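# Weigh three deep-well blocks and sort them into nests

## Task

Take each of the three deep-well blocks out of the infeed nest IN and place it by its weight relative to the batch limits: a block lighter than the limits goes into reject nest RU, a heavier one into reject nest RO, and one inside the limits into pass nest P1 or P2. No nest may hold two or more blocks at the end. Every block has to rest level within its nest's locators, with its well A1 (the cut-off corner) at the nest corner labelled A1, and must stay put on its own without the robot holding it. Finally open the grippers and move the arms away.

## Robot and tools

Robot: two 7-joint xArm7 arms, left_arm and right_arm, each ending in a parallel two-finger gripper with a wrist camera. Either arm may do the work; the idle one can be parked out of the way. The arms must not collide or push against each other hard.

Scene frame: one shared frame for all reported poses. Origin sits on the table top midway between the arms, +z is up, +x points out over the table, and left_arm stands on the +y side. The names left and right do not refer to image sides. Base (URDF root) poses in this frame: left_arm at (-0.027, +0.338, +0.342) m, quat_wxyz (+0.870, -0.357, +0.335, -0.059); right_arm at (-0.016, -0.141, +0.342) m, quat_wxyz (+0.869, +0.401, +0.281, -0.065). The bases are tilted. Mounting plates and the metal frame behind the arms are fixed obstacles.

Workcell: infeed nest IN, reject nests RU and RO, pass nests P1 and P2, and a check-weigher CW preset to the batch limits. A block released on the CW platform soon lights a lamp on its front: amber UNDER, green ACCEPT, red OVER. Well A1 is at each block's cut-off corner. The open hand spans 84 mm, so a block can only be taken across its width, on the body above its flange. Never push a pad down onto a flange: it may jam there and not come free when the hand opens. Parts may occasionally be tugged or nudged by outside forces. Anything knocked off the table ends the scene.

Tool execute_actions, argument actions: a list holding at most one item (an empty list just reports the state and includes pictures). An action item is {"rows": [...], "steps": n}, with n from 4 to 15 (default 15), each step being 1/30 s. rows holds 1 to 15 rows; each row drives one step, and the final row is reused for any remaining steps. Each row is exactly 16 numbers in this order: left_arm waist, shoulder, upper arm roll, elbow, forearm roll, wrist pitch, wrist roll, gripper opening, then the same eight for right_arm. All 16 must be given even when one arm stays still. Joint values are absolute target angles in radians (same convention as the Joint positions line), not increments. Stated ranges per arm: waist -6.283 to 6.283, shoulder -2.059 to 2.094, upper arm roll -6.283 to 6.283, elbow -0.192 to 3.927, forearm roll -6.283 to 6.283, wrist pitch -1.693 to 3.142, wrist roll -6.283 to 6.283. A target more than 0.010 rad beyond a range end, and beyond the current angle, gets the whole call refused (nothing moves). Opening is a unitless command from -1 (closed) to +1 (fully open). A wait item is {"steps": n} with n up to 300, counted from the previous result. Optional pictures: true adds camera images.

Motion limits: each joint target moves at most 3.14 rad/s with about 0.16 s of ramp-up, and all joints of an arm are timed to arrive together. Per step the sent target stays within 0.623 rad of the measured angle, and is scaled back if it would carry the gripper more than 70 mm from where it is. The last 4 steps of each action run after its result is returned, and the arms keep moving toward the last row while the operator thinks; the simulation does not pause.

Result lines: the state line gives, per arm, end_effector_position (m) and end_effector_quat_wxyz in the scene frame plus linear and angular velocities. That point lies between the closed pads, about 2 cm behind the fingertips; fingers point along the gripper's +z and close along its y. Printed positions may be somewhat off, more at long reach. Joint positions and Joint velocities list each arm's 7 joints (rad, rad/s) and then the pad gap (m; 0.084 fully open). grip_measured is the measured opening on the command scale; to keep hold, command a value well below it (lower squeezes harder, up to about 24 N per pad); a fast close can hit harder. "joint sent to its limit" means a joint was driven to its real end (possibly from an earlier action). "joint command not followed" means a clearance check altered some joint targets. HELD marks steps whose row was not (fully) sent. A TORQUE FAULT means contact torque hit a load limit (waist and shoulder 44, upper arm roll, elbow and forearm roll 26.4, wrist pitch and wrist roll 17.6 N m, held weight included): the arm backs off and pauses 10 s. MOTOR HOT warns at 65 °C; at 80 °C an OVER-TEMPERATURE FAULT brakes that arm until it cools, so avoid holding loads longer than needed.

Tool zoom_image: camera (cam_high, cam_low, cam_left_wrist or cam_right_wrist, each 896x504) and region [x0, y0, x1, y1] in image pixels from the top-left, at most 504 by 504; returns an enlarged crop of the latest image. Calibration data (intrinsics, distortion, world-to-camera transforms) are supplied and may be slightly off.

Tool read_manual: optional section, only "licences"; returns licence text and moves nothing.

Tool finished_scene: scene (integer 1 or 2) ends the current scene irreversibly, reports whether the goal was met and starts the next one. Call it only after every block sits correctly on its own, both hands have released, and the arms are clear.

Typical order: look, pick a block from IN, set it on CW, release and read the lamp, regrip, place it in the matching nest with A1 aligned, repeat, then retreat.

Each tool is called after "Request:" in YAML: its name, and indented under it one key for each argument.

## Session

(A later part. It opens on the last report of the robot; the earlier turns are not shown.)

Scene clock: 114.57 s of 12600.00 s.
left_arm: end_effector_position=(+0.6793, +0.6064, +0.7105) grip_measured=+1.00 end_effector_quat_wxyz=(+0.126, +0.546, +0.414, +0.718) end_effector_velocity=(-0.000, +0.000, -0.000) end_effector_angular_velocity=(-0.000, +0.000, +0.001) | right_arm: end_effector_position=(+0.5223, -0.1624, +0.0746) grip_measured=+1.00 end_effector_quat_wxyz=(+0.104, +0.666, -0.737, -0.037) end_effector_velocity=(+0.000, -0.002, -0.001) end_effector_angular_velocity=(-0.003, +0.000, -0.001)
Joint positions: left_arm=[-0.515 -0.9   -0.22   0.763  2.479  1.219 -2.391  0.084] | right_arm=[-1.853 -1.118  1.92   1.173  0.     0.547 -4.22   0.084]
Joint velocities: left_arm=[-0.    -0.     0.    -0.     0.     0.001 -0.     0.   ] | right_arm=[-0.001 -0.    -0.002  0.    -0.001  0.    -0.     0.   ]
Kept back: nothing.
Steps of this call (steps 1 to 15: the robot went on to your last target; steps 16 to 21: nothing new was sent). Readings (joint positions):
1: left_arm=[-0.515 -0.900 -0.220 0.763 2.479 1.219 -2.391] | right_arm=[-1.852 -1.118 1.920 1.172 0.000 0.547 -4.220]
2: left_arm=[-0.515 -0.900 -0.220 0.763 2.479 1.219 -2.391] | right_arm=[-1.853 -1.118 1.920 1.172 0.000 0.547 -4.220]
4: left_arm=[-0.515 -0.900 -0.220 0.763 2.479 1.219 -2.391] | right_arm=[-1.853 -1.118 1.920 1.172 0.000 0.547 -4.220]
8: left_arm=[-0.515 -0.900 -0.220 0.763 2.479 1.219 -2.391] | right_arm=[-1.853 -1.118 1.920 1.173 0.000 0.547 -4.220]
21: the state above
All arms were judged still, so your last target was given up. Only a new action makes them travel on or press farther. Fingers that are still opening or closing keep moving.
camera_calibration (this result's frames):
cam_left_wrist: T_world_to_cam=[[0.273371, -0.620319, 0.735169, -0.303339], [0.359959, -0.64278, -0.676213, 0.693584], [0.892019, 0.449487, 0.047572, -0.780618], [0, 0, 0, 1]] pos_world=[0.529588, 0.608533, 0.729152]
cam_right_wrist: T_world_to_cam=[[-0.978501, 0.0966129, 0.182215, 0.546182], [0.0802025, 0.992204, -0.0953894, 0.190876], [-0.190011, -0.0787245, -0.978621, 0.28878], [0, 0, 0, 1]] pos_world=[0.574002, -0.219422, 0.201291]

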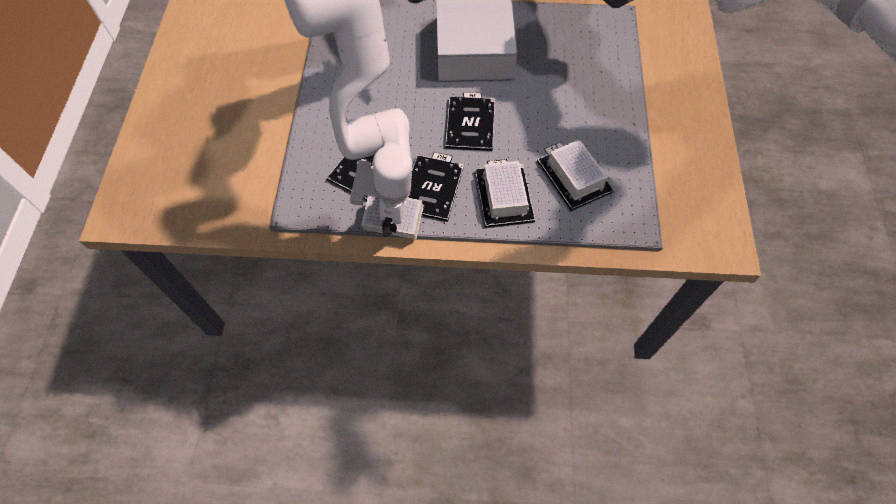

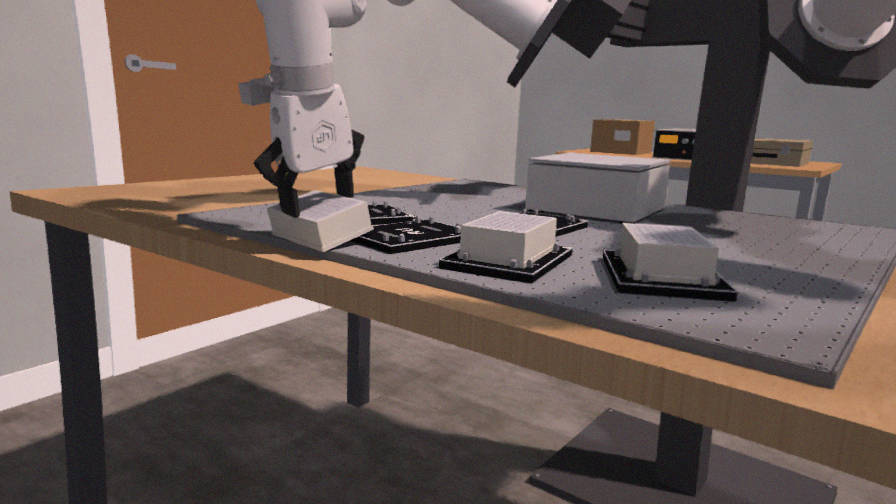

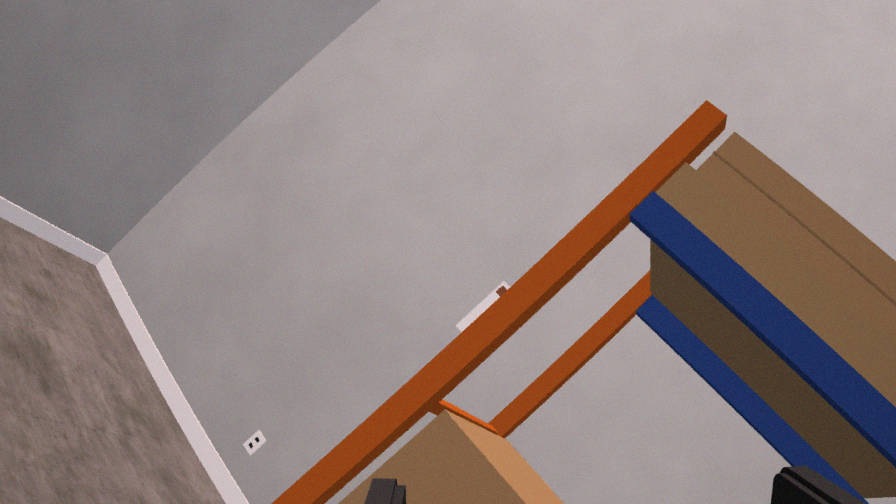

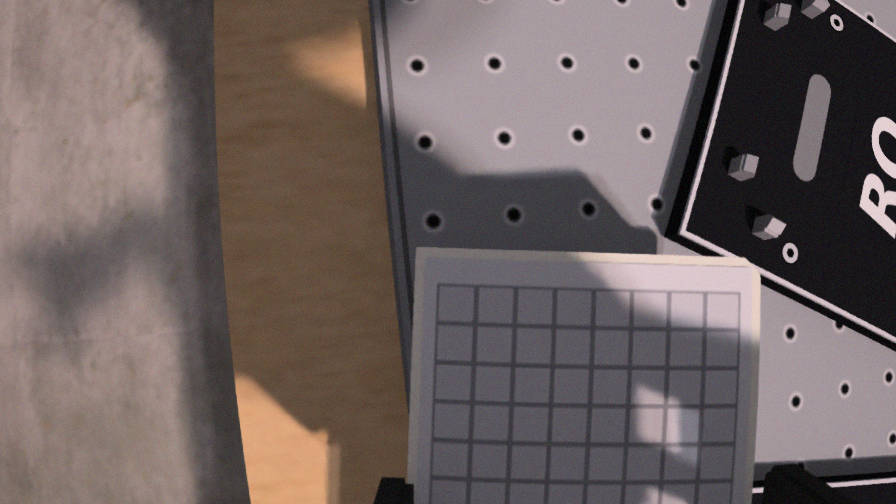

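Request:
execute_actions:
  actions:
    - {"rows":[[-0.515,-0.9,-0.22,0.763,2.479,1.219,-2.391,1,-1.8443,-1.1143,1.9157,1.1817,0,0.5646,-4.18,1]],"steps":12}

Request:
execute_actions:
  actions:
    - {"rows":[[-0.515,-0.9,-0.22,0.763,2.479,1.219,-2.391,1,-1.885,-1.128,1.933,1.191,0,0.535,-4.18,1]],"steps":15}

Request:
execute_actions:
  actions: []

Scene clock: 115.37 s of 12600.00 s.
left_arm: end_effector_position=(+0.6793, +0.6064, +0.7105) grip_measured=+1.00 end_effector_quat_wxyz=(+0.126, +0.546, +0.414, +0.718) end_effector_velocity=(+0.000, -0.000, -0.001) end_effector_angular_velocity=(+0.000, +0.002, -0.000) | right_arm: end_effector_position=(+0.5265, -0.1610, +0.0803) grip_measured=+1.00 end_effector_quat_wxyz=(-0.104, -0.651, +0.751, +0.035) end_effector_velocity=(-0.013, -0.005, -0.007) end_effector_angular_velocity=(-0.016, +0.030, -0.008)
Joint positions: left_arm=[-0.515 -0.9   -0.22   0.763  2.479  1.219 -2.391  0.084] | right_arm=[-1.844 -1.114  1.916  1.182  0.     0.564 -4.18   0.084]
Joint velocities: left_arm=[ 0.     0.001  0.001 -0.001  0.     0.001 -0.     0.   ] | right_arm=[-0.008 -0.005  0.004 -0.015  0.001  0.009  0.009 -0.   ]
Steps of this call (steps 1 to 16: nothing new was sent; steps 17 to 24: the first 8 steps of this action). Readings (joint positions):
17: left_arm=[-0.515 -0.900 -0.220 0.763 2.479 1.219 -2.391] | right_arm=[-1.852 -1.118 1.920 1.173 -0.000 0.548 -4.219]
18: left_arm=[-0.515 -0.900 -0.220 0.763 2.479 1.219 -2.391] | right_arm=[-1.851 -1.117 1.919 1.174 -0.000 0.552 -4.209]
20: left_arm=[-0.515 -0.900 -0.220 0.763 2.479 1.219 -2.391] | right_arm=[-1.846 -1.115 1.916 1.179 0.000 0.561 -4.189]
24: the state above

Scene clock: 115.87 s of 12600.00 s.
left_arm: end_effector_position=(+0.6793, +0.6064, +0.7105) grip_measured=+1.00 end_effector_quat_wxyz=(+0.126, +0.546, +0.414, +0.718) end_effector_velocity=(-0.000, -0.000, +0.001) end_effector_angular_velocity=(+0.000, -0.001, -0.000) | right_arm: end_effector_position=(+0.5260, -0.1613, +0.0662) grip_measured=+1.00 end_effector_quat_wxyz=(-0.101, -0.651, +0.751, +0.034) end_effector_velocity=(-0.007, -0.004, -0.003) end_effector_angular_velocity=(-0.007, +0.017, -0.001)
Joint positions: left_arm=[-0.515 -0.9   -0.22   0.763  2.479  1.219 -2.391  0.084] | right_arm=[-1.883 -1.127  1.933  1.194  0.     0.534 -4.18   0.084]
Joint velocities: left_arm=[-0.    -0.    -0.001 -0.     0.     0.    -0.     0.   ] | right_arm=[-0.004  0.001  0.001 -0.01  -0.001  0.005  0.001  0.   ]
Steps of this call (steps 1 to 4: the last 4 steps of your previous action; steps 5 to 15: the first 11 steps of this action). Readings (joint positions):
5: left_arm=[-0.515 -0.900 -0.220 0.763 2.479 1.219 -2.391] | right_arm=[-1.845 -1.115 1.916 1.182 0.000 0.564 -4.180]
6: left_arm=[-0.515 -0.900 -0.220 0.763 2.479 1.219 -2.391] | right_arm=[-1.852 -1.117 1.920 1.185 0.000 0.556 -4.180]
8: left_arm=[-0.515 -0.900 -0.220 0.763 2.479 1.219 -2.391] | right_arm=[-1.872 -1.123 1.930 1.191 -0.000 0.545 -4.181]
12: left_arm=[-0.515 -0.900 -0.220 0.763 2.479 1.219 -2.391] | right_arm=[-1.882 -1.127 1.933 1.194 0.000 0.535 -4.180]
15: the state above

Scene clock: 116.00 s of 12600.00 s.
left_arm: end_effector_position=(+0.6793, +0.6064, +0.7105) grip_measured=+1.00 end_effector_quat_wxyz=(+0.126, +0.546, +0.414, +0.718) end_effector_velocity=(-0.000, +0.001, -0.000) end_effector_angular_velocity=(-0.000, +0.001, +0.000) | right_arm: end_effector_position=(+0.5249, -0.1613, +0.0658) grip_measured=+1.00 end_effector_quat_wxyz=(-0.102, -0.651, +0.751, +0.035) end_effector_velocity=(-0.007, -0.000, -0.003) end_effector_angular_velocity=(-0.004, +0.016, +0.003)
Joint positions: left_arm=[-0.515 -0.9   -0.22   0.763  2.479  1.219 -2.391  0.084] | right_arm=[-1.883 -1.127  1.933  1.193  0.     0.535 -4.18   0.084]
Joint velocities: left_arm=[ 0.    -0.002  0.001 -0.001  0.    -0.001 -0.     0.   ] | right_arm=[-0.003 -0.002  0.005 -0.008 -0.001  0.006  0.001  0.   ]
Kept back: nothing.
Steps of this call (steps 1 to 4: the last 4 steps of your previous action). Readings (joint positions):
1: left_arm=[-0.515 -0.900 -0.220 0.763 2.479 1.219 -2.391] | right_arm=[-1.883 -1.127 1.933 1.194 0.000 0.534 -4.180]
2: left_arm=[-0.515 -0.900 -0.220 0.763 2.479 1.219 -2.391] | right_arm=[-1.883 -1.127 1.933 1.194 0.000 0.534 -4.180]
4: the state above
camera_calibration (this result's frames):
cam_left_wrist: T_world_to_cam=[[0.273371, -0.620319, 0.735169, -0.303339], [0.359959, -0.64278, -0.676213, 0.693584], [0.892019, 0.449487, 0.0475721, -0.780618], [0, 0, 0, 1]] pos_world=[0.529588, 0.608533, 0.729152]
cam_right_wrist: T_world_to_cam=[[-0.975069, 0.13645, 0.17499, 0.555372], [0.120167, 0.987649, -0.100543, 0.167327], [-0.186548, -0.0770087, -0.979423, 0.279287], [0, 0, 0, 1]] pos_world=[0.573519, -0.219534, 0.193179]

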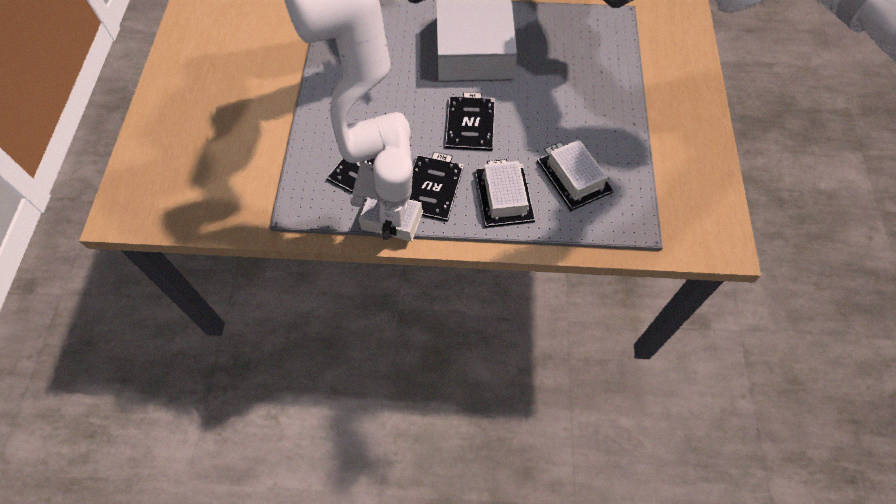

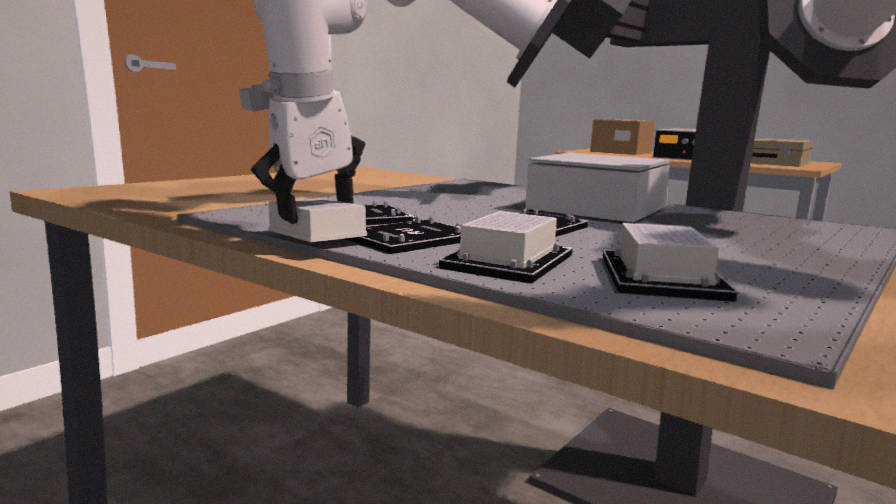

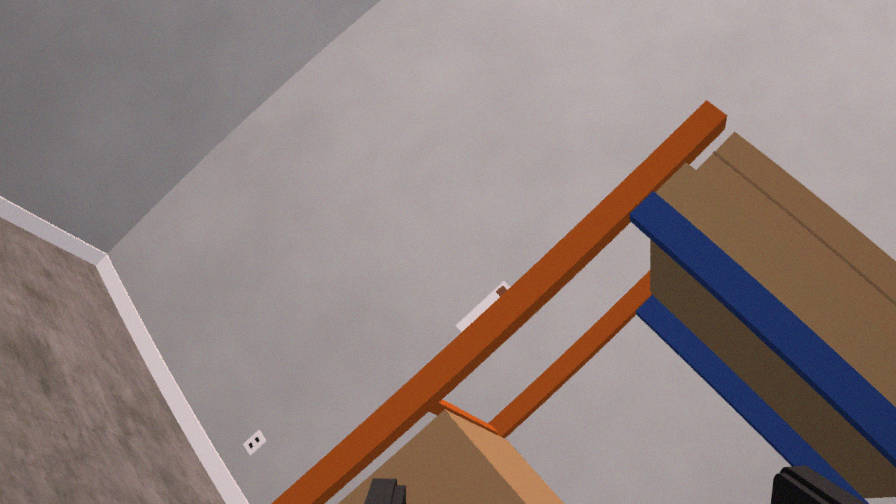

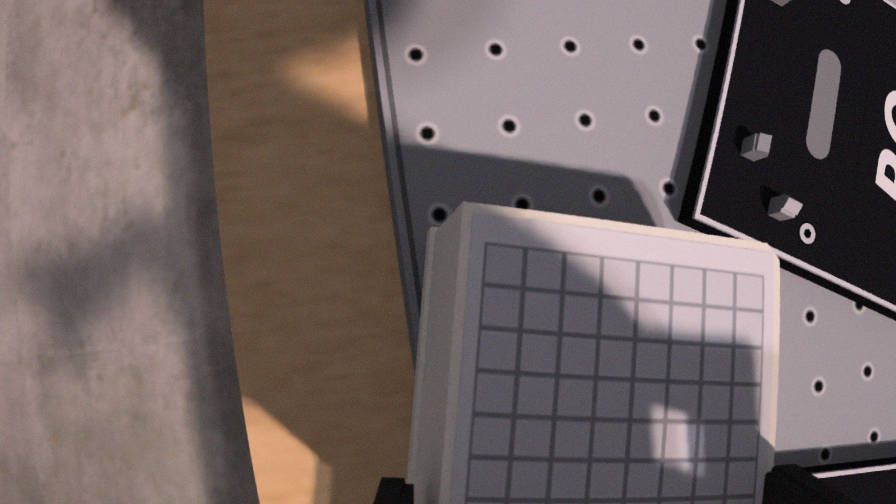

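Request:
execute_actions:
  actions:
    - {"rows":[[-0.515,-0.9,-0.22,0.763,2.479,1.219,-2.391,1,-1.78,-1.093,1.888,1.167,0,0.61,-4.18,1]],"steps":12}

Request:
execute_actions:
  actions:
    - {"rows":[[-0.515,-0.9,-0.22,0.763,2.479,1.219,-2.391,1,-1.7337,-1.0745,1.8576,0.9153,0,0.184,-4.09,1]],"steps":15}

Request:
execute_actions:
  actions:
    - {"steps":12}
  pictures: true

Scene clock: 116.63 s of 12600.00 s.
left_arm: end_effector_position=(+0.6793, +0.6064, +0.7105) grip_measured=+1.00 end_effector_quat_wxyz=(+0.126, +0.546, +0.414, +0.718) end_effector_velocity=(-0.000, -0.001, -0.000) end_effector_angular_velocity=(+0.001, +0.000, -0.002) | right_arm: end_effector_position=(+0.5297, -0.1596, +0.1034) grip_measured=+1.00 end_effector_quat_wxyz=(-0.103, -0.651, +0.751, +0.035) end_effector_velocity=(-0.016, +0.017, +0.009) end_effector_angular_velocity=(+0.008, +0.031, +0.032)
Joint positions: left_arm=[-0.515 -0.9   -0.22   0.763  2.479  1.219 -2.391  0.084] | right_arm=[-1.782 -1.094  1.888  1.168 -0.     0.607 -4.18   0.084]
Joint velocities: left_arm=[ 0.     0.001 -0.001 -0.001  0.     0.     0.     0.   ] | right_arm=[ 0.034  0.001  0.02  -0.016 -0.     0.039  0.    -0.   ]
Steps of this call (steps 1 to 11: the robot went on to your last target; steps 12 to 19: the first 8 steps of this action). Readings (joint positions):
12: left_arm=[-0.515 -0.900 -0.220 0.763 2.479 1.219 -2.391] | right_arm=[-1.883 -1.127 1.933 1.192 0.000 0.536 -4.180]
13: left_arm=[-0.515 -0.900 -0.220 0.763 2.479 1.219 -2.391] | right_arm=[-1.876 -1.125 1.929 1.188 0.000 0.543 -4.180]
15: left_arm=[-0.515 -0.900 -0.220 0.763 2.479 1.219 -2.391] | right_arm=[-1.830 -1.111 1.904 1.166 -0.000 0.583 -4.180]
19: the state above

Scene clock: 117.13 s of 12600.00 s.
left_arm: end_effector_position=(+0.6793, +0.6064, +0.7105) grip_measured=+1.00 end_effector_quat_wxyz=(+0.126, +0.546, +0.414, +0.718) end_effector_velocity=(-0.000, +0.001, +0.001) end_effector_angular_velocity=(-0.001, -0.002, +0.001) | right_arm: end_effector_position=(+0.5141, -0.1725, +0.0877) grip_measured=+1.00 end_effector_quat_wxyz=(-0.006, -0.616, +0.787, +0.001) end_effector_velocity=(+0.049, +0.028, +0.027) end_effector_angular_velocity=(+0.086, -0.188, -0.024)
Joint positions: left_arm=[-0.515 -0.9   -0.22   0.763  2.479  1.219 -2.391  0.084] | right_arm=[-1.737 -1.075  1.857  0.914  0.     0.192 -4.091  0.084]
Joint velocities: left_arm=[-0.    -0.001 -0.001  0.001  0.     0.    -0.     0.   ] | right_arm=[ 0.035  0.011 -0.003 -0.004 -0.001 -0.177  0.034  0.   ]
Steps of this call (steps 1 to 4: the last 4 steps of your previous action; steps 5 to 15: the first 11 steps of this action). Readings (joint positions):
5: left_arm=[-0.515 -0.900 -0.220 0.763 2.479 1.219 -2.391] | right_arm=[-1.783 -1.094 1.888 1.164 -0.000 0.609 -4.180]
6: left_arm=[-0.515 -0.900 -0.220 0.763 2.479 1.219 -2.391] | right_arm=[-1.782 -1.094 1.887 1.159 -0.000 0.598 -4.177]
8: left_arm=[-0.515 -0.900 -0.220 0.763 2.479 1.219 -2.391] | right_arm=[-1.772 -1.090 1.882 1.120 -0.000 0.523 -4.162]
12: left_arm=[-0.515 -0.900 -0.220 0.763 2.479 1.219 -2.391] | right_arm=[-1.743 -1.078 1.862 0.951 0.000 0.255 -4.105]
15: the state above

Scene clock: 117.53 s of 12600.00 s.
left_arm: end_effector_position=(+0.6793, +0.6064, +0.7105) grip_measured=+1.00 end_effector_quat_wxyz=(+0.126, +0.546, +0.414, +0.718) end_effector_velocity=(+0.000, -0.000, -0.000) end_effector_angular_velocity=(-0.000, +0.001, -0.001) | right_arm: end_effector_position=(+0.5176, -0.1699, +0.0899) grip_measured=+1.00 end_effector_quat_wxyz=(-0.000, -0.616, +0.787, +0.000) end_effector_velocity=(-0.001, +0.001, -0.000) end_effector_angular_velocity=(+0.001, +0.002, +0.003)
Joint positions: left_arm=[-0.515 -0.9   -0.22   0.763  2.479  1.219 -2.391  0.084] | right_arm=[-1.734 -1.075  1.858  0.916  0.     0.184 -4.09   0.084]
Joint velocities: left_arm=[ 0.     0.001  0.001  0.001 -0.    -0.002  0.     0.   ] | right_arm=[-0.     0.001  0.002 -0.002 -0.    -0.001 -0.002  0.   ]
Kept back: nothing.
Steps of this call (steps 1 to 4: the last 4 steps of your previous action; steps 5 to 12: the robot went on to your last target). Readings (joint positions):
1: left_arm=[-0.515 -0.900 -0.220 0.763 2.479 1.219 -2.391] | right_arm=[-1.735 -1.075 1.857 0.915 0.000 0.188 -4.091]
2: left_arm=[-0.515 -0.900 -0.220 0.763 2.479 1.219 -2.391] | right_arm=[-1.734 -1.075 1.858 0.916 0.000 0.186 -4.090]
4: left_arm=[-0.515 -0.900 -0.220 0.763 2.479 1.219 -2.391] | right_arm=[-1.733 -1.074 1.858 0.918 -0.000 0.184 -4.090]
8: left_arm=[-0.515 -0.900 -0.220 0.763 2.479 1.219 -2.391] | right_arm=[-1.734 -1.075 1.858 0.916 -0.000 0.184 -4.090]
12: the state above
camera_calibration (this result's frames):
cam_left_wrist: T_world_to_cam=[[0.273371, -0.620319, 0.735169, -0.303339], [0.359959, -0.642779, -0.676213, 0.693584], [0.892019, 0.449488, 0.0475721, -0.780618], [0, 0, 0, 1]] pos_world=[0.529588, 0.608533, 0.729152]
cam_right_wrist: T_world_to_cam=[[-0.973377, 0.228919, -0.0115163, 0.576837], [0.22887, 0.973442, 0.00546422, 0.110941], [0.0124613, 0.00268301, -0.999919, 0.213247], [0, 0, 0, 1]] pos_world=[0.533431, -0.240616, 0.219267]

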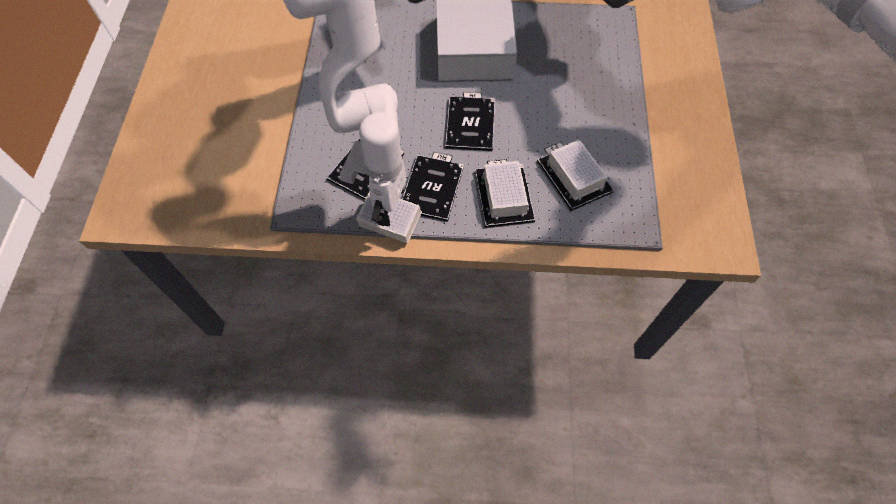

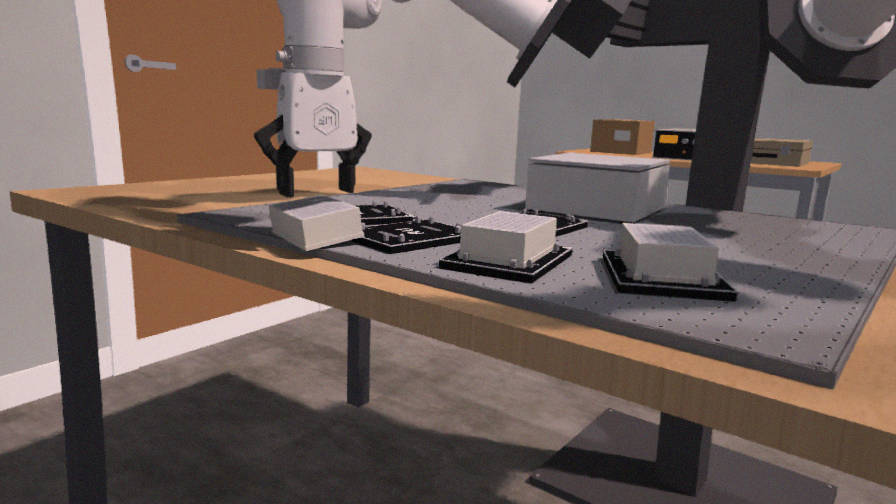

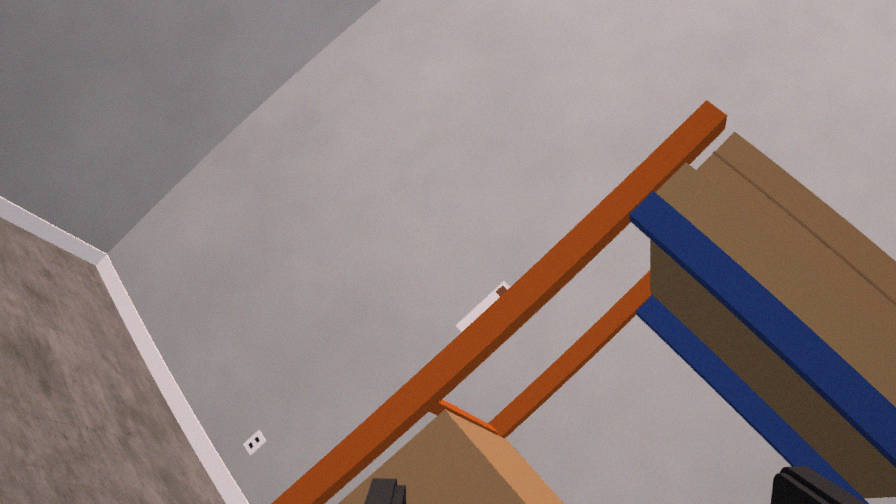

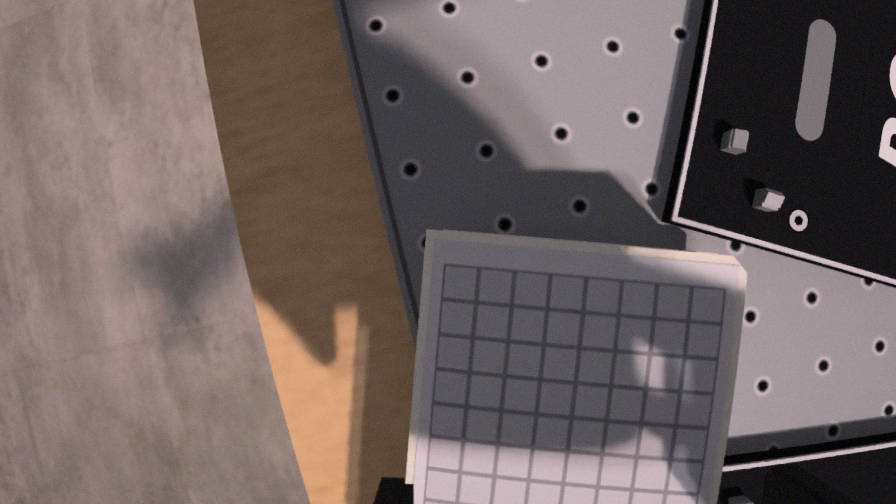

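Request:
execute_actions:
  actions:
    - {"rows":[[-0.515,-0.9,-0.22,0.763,2.479,1.219,-2.391,1,-1.76,-1.078,1.869,0.919,0,0.166,-4.024,1]],"steps":10}

Request:
execute_actions:
  actions:
    - {"rows":[[-0.515,-0.9,-0.22,0.763,2.479,1.219,-2.391,1,-1.81,-1.092,1.89,0.94,0,0.14,-4.024,1]],"steps":10}

Request:
execute_actions:
  actions:
    - {"rows":[[-0.515,-0.9,-0.22,0.763,2.479,1.219,-2.391,1,-1.8634,-1.1062,1.9123,0.9657,0,0.115,-4.024,1]],"steps":15}
  pictures: true

Scene clock: 118.17 s of 12600.00 s.
left_arm: end_effector_position=(+0.6793, +0.6064, +0.7105) grip_measured=+1.00 end_effector_quat_wxyz=(+0.126, +0.546, +0.414, +0.718) end_effector_velocity=(-0.000, +0.001, -0.000) end_effector_angular_velocity=(+0.000, -0.000, +0.001) | right_arm: end_effector_position=(+0.5144, -0.1723, +0.0812) grip_measured=+1.00 end_effector_quat_wxyz=(-0.002, -0.590, +0.807, +0.001) end_effector_velocity=(-0.014, -0.018, -0.020) end_effector_angular_velocity=(-0.021, +0.029, -0.114)
Joint positions: left_arm=[-0.515 -0.9   -0.22   0.763  2.479  1.219 -2.391  0.084] | right_arm=[-1.76  -1.078  1.868  0.918  0.     0.167 -4.028  0.084]
Joint velocities: left_arm=[ 0.    -0.001 -0.    -0.001 -0.     0.001  0.     0.   ] | right_arm=[-0.049 -0.006  0.003 -0.013  0.002 -0.021  0.093  0.   ]
Steps of this call (steps 1 to 13: the robot went on to your last target; steps 14 to 19: the first 6 steps of this action). Readings (joint positions):
14: left_arm=[-0.515 -0.900 -0.220 0.763 2.479 1.219 -2.391] | right_arm=[-1.734 -1.075 1.858 0.915 -0.000 0.184 -4.089]
15: left_arm=[-0.515 -0.900 -0.220 0.763 2.479 1.219 -2.391] | right_arm=[-1.737 -1.075 1.859 0.916 -0.000 0.181 -4.078]
17: left_arm=[-0.515 -0.900 -0.220 0.763 2.479 1.219 -2.391] | right_arm=[-1.752 -1.077 1.866 0.919 -0.000 0.171 -4.042]
19: the state above

Scene clock: 118.50 s of 12600.00 s.
left_arm: end_effector_position=(+0.6793, +0.6064, +0.7105) grip_measured=+1.00 end_effector_quat_wxyz=(+0.126, +0.546, +0.414, +0.718) end_effector_velocity=(+0.001, +0.001, -0.001) end_effector_angular_velocity=(-0.001, +0.001, +0.001) | right_arm: end_effector_position=(+0.5142, -0.1742, +0.0665) grip_measured=+1.00 end_effector_quat_wxyz=(-0.003, -0.588, +0.809, +0.001) end_effector_velocity=(-0.011, -0.022, -0.026) end_effector_angular_velocity=(-0.026, +0.022, -0.022)
Joint positions: left_arm=[-0.515 -0.9   -0.22   0.763  2.479  1.219 -2.391  0.084] | right_arm=[-1.81  -1.092  1.889  0.937  0.     0.142 -4.024  0.084]
Joint velocities: left_arm=[ 0.     0.001  0.002  0.002 -0.     0.    -0.     0.   ] | right_arm=[-0.071 -0.016  0.005  0.    -0.    -0.035 -0.     0.001]
Steps of this call (steps 1 to 4: the last 4 steps of your previous action; steps 5 to 10: the first 6 steps of this action). Readings (joint positions):
5: left_arm=[-0.515 -0.900 -0.220 0.763 2.479 1.219 -2.391] | right_arm=[-1.761 -1.078 1.869 0.920 -0.000 0.165 -4.024]
6: left_arm=[-0.515 -0.900 -0.220 0.763 2.479 1.219 -2.391] | right_arm=[-1.768 -1.080 1.873 0.924 -0.000 0.160 -4.024]
8: left_arm=[-0.515 -0.900 -0.220 0.763 2.479 1.219 -2.391] | right_arm=[-1.797 -1.089 1.886 0.937 -0.000 0.146 -4.024]
10: the state above

Scene clock: 119.00 s of 12600.00 s.
left_arm: end_effector_position=(+0.6793, +0.6064, +0.7105) grip_measured=+1.00 end_effector_quat_wxyz=(+0.126, +0.546, +0.414, +0.718) end_effector_velocity=(-0.000, +0.001, -0.000) end_effector_angular_velocity=(-0.000, +0.000, +0.003) | right_arm: end_effector_position=(+0.5242, -0.1706, +0.0570) grip_measured=+1.00 end_effector_quat_wxyz=(+0.009, -0.587, +0.810, -0.002) end_effector_velocity=(-0.004, +0.001, -0.000) end_effector_angular_velocity=(-0.006, +0.006, +0.009)
Joint positions: left_arm=[-0.515 -0.9   -0.22   0.763  2.479  1.219 -2.391  0.084] | right_arm=[-1.856 -1.104  1.909  0.973  0.     0.111 -4.024  0.084]
Joint velocities: left_arm=[ 0.    -0.002  0.001 -0.001 -0.     0.001  0.     0.   ] | right_arm=[ 0.007 -0.007 -0.    -0.007 -0.001  0.004 -0.     0.   ]
Steps of this call (steps 1 to 4: the last 4 steps of your previous action; steps 5 to 15: the first 11 steps of this action). Readings (joint positions):
5: left_arm=[-0.515 -0.900 -0.220 0.763 2.479 1.219 -2.391] | right_arm=[-1.810 -1.092 1.890 0.941 -0.000 0.139 -4.024]
6: left_arm=[-0.515 -0.900 -0.220 0.763 2.479 1.219 -2.391] | right_arm=[-1.818 -1.094 1.894 0.946 -0.000 0.134 -4.024]
8: left_arm=[-0.515 -0.900 -0.220 0.763 2.479 1.219 -2.391] | right_arm=[-1.846 -1.101 1.906 0.966 -0.000 0.117 -4.024]
12: left_arm=[-0.515 -0.900 -0.220 0.763 2.479 1.219 -2.391] | right_arm=[-1.856 -1.103 1.909 0.973 0.000 0.110 -4.024]
15: the state above
camera_calibration (this result's frames):
cam_left_wrist: T_world_to_cam=[[0.273371, -0.620319, 0.735169, -0.303339], [0.359959, -0.64278, -0.676213, 0.693584], [0.892019, 0.449487, 0.0475721, -0.780618], [0, 0, 0, 1]] pos_world=[0.529588, 0.608533, 0.729152]
cam_right_wrist: T_world_to_cam=[[-0.953598, 0.299968, -0.0258768, 0.585571], [0.299579, 0.953904, 0.017865, 0.0691547], [0.0300429, 0.00928384, -0.999505, 0.172116], [0, 0, 0, 1]] pos_world=[0.532512, -0.243217, 0.185949]

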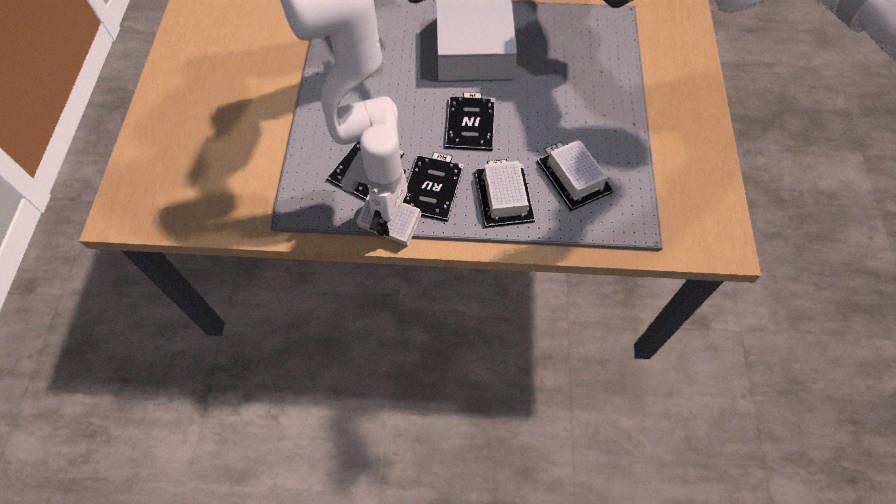

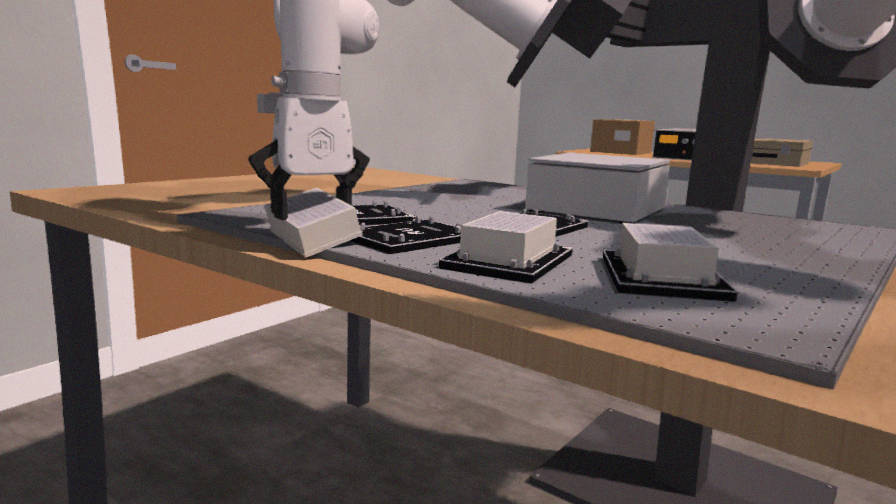

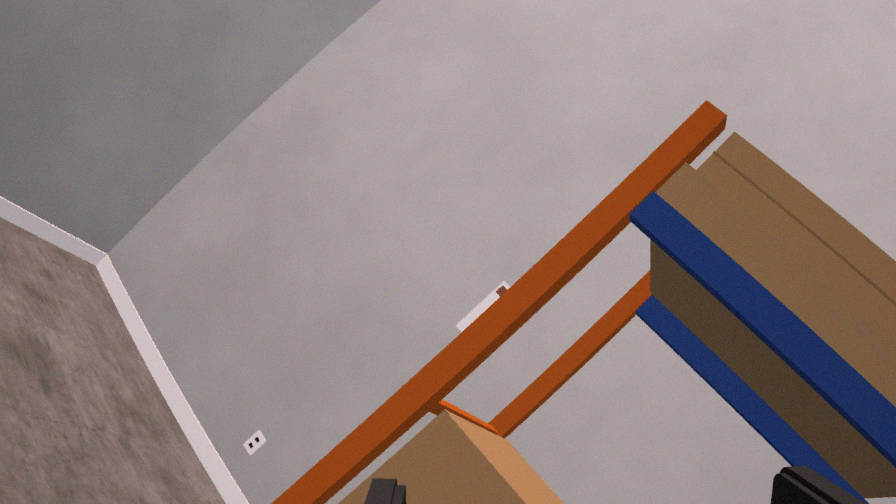

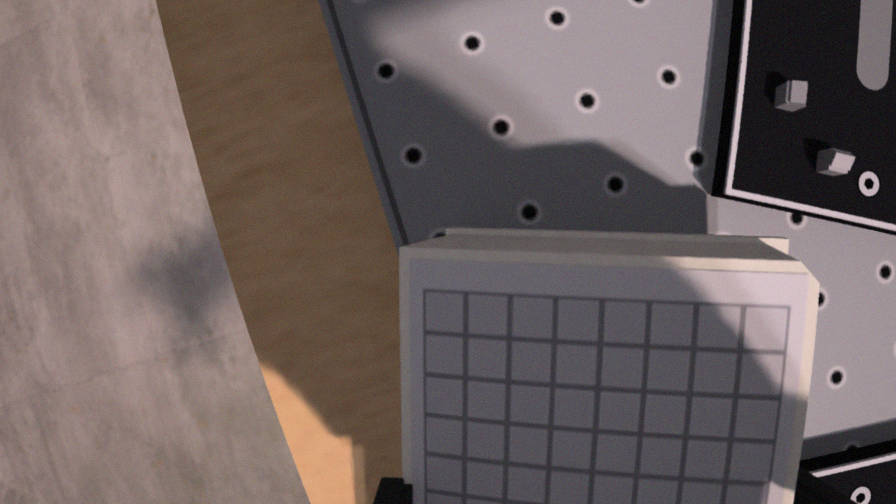

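Request:
execute_actions:
  actions:
    - {"rows":[[-0.515,-0.9,-0.22,0.763,2.479,1.219,-2.391,1,-1.772,-1.081,1.874,0.95,0,0.183,-4.0,1]],"steps":15}

Request:
execute_actions:
  actions:
    - {"steps":15}
  pictures: true

Scene clock: 119.60 s of 12600.00 s.
left_arm: end_effector_position=(+0.6793, +0.6064, +0.7105) grip_measured=+1.00 end_effector_quat_wxyz=(+0.126, +0.546, +0.414, +0.718) end_effector_velocity=(-0.000, +0.001, +0.001) end_effector_angular_velocity=(-0.001, -0.001, +0.002) | right_arm: end_effector_position=(+0.5199, -0.1701, +0.0791) grip_measured=+1.00 end_effector_quat_wxyz=(-0.004, -0.579, +0.815, +0.002) end_effector_velocity=(+0.020, -0.004, +0.008) end_effector_angular_velocity=(+0.008, -0.039, -0.018)
Joint positions: left_arm=[-0.515 -0.9   -0.22   0.763  2.479  1.219 -2.391  0.084] | right_arm=[-1.776 -1.083  1.876  0.946 -0.     0.185 -4.     0.084]
Joint velocities: left_arm=[ 0.    -0.001  0.     0.001  0.     0.    -0.     0.   ] | right_arm=[ 0.005  0.009 -0.02   0.019  0.001 -0.012 -0.001  0.   ]
Steps of this call (steps 1 to 4: the last 4 steps of your previous action; steps 5 to 7: the robot went on to your last target; steps 8 to 18: the first 11 steps of this action). Readings (joint positions):
8: left_arm=[-0.515 -0.900 -0.220 0.763 2.479 1.219 -2.391] | right_arm=[-1.855 -1.105 1.909 0.973 0.000 0.112 -4.024]
9: left_arm=[-0.515 -0.900 -0.220 0.763 2.479 1.219 -2.391] | right_arm=[-1.847 -1.103 1.906 0.971 0.000 0.120 -4.021]
11: left_arm=[-0.515 -0.900 -0.220 0.763 2.479 1.219 -2.391] | right_arm=[-1.806 -1.093 1.891 0.950 -0.000 0.163 -4.008]
15: left_arm=[-0.515 -0.900 -0.220 0.763 2.479 1.219 -2.391] | right_arm=[-1.776 -1.084 1.879 0.944 -0.000 0.186 -4.000]
18: the state above

Scene clock: 120.10 s of 12600.00 s.
left_arm: end_effector_position=(+0.6793, +0.6064, +0.7105) grip_measured=+1.00 end_effector_quat_wxyz=(+0.126, +0.546, +0.414, +0.718) end_effector_velocity=(+0.000, +0.000, -0.000) end_effector_angular_velocity=(-0.000, +0.000, +0.000) | right_arm: end_effector_position=(+0.5240, -0.1686, +0.0818) grip_measured=+1.00 end_effector_quat_wxyz=(+0.000, -0.579, +0.815, +0.001) end_effector_velocity=(+0.001, +0.000, +0.001) end_effector_angular_velocity=(+0.001, -0.002, -0.002)
Joint positions: left_arm=[-0.515 -0.9   -0.22   0.763  2.479  1.219 -2.391  0.084] | right_arm=[-1.772 -1.081  1.874  0.95  -0.     0.183 -4.     0.084]
Joint velocities: left_arm=[-0.     0.     0.001  0.     0.    -0.    -0.     0.   ] | right_arm=[ 0.001  0.001 -0.001  0.001  0.001 -0.     0.001 -0.   ]
Kept back: nothing.
Steps of this call (steps 1 to 4: the last 4 steps of your previous action; steps 5 to 15: the robot went on to your last target). Readings (joint positions):
1: left_arm=[-0.515 -0.900 -0.220 0.763 2.479 1.219 -2.391] | right_arm=[-1.775 -1.083 1.875 0.947 -0.000 0.185 -4.000]
2: left_arm=[-0.515 -0.900 -0.220 0.763 2.479 1.219 -2.391] | right_arm=[-1.775 -1.082 1.875 0.947 -0.000 0.185 -4.000]
4: left_arm=[-0.515 -0.900 -0.220 0.763 2.479 1.219 -2.391] | right_arm=[-1.774 -1.082 1.875 0.948 -0.000 0.184 -4.000]
8: left_arm=[-0.515 -0.900 -0.220 0.763 2.479 1.219 -2.391] | right_arm=[-1.773 -1.081 1.874 0.949 -0.000 0.183 -4.000]
15: the state above
All arms were judged still, so your last target was given up. Only a new action makes them travel on or press farther. Fingers that are still opening or closing keep moving.
camera_calibration (this result's frames):
cam_left_wrist: T_world_to_cam=[[0.273371, -0.620319, 0.735168, -0.303339], [0.359959, -0.642779, -0.676213, 0.693584], [0.892019, 0.449488, 0.0475719, -0.780618], [0, 0, 0, 1]] pos_world=[0.529588, 0.608533, 0.729152]
cam_right_wrist: T_world_to_cam=[[-0.947673, 0.31904, -0.0113807, 0.584316], [0.318976, 0.947736, 0.00714037, 0.0565702], [0.013064, 0.00313656, -0.99991, 0.204825], [0, 0, 0, 1]] pos_world=[0.53302, -0.240676, 0.211053]

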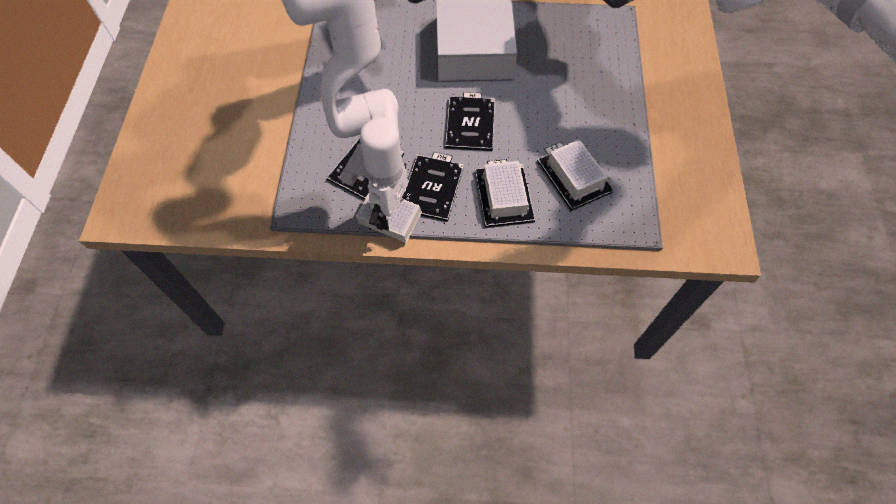

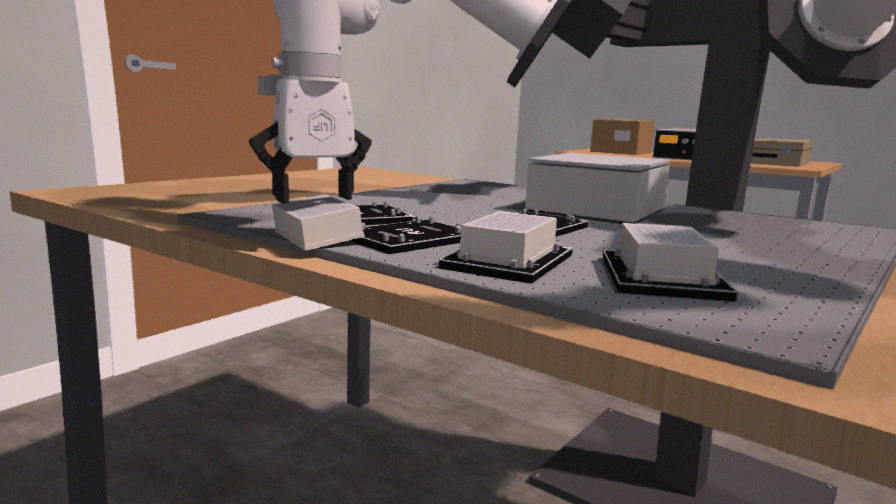

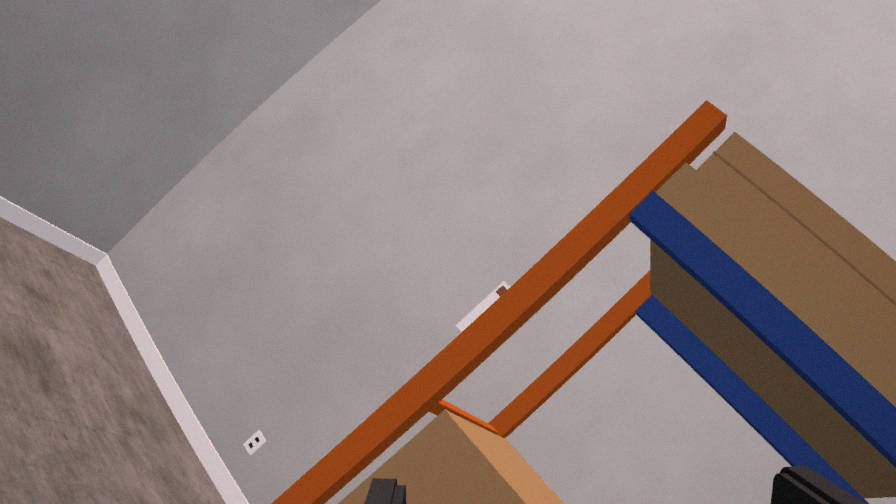

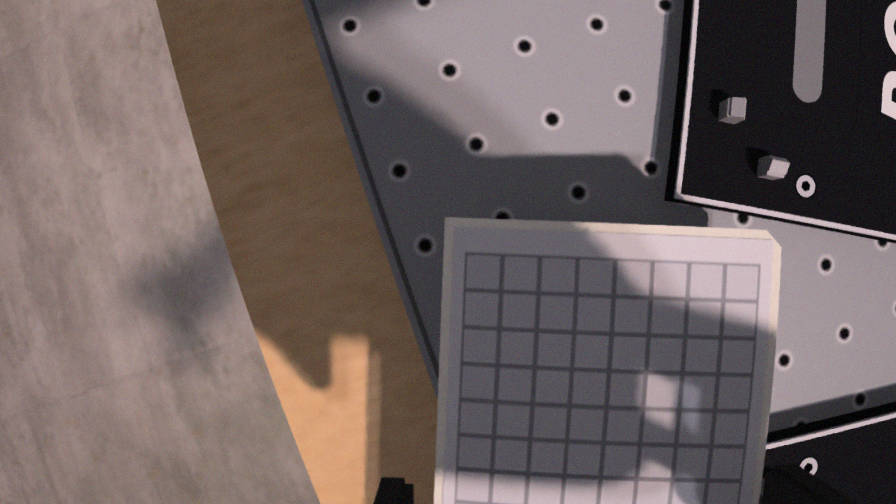

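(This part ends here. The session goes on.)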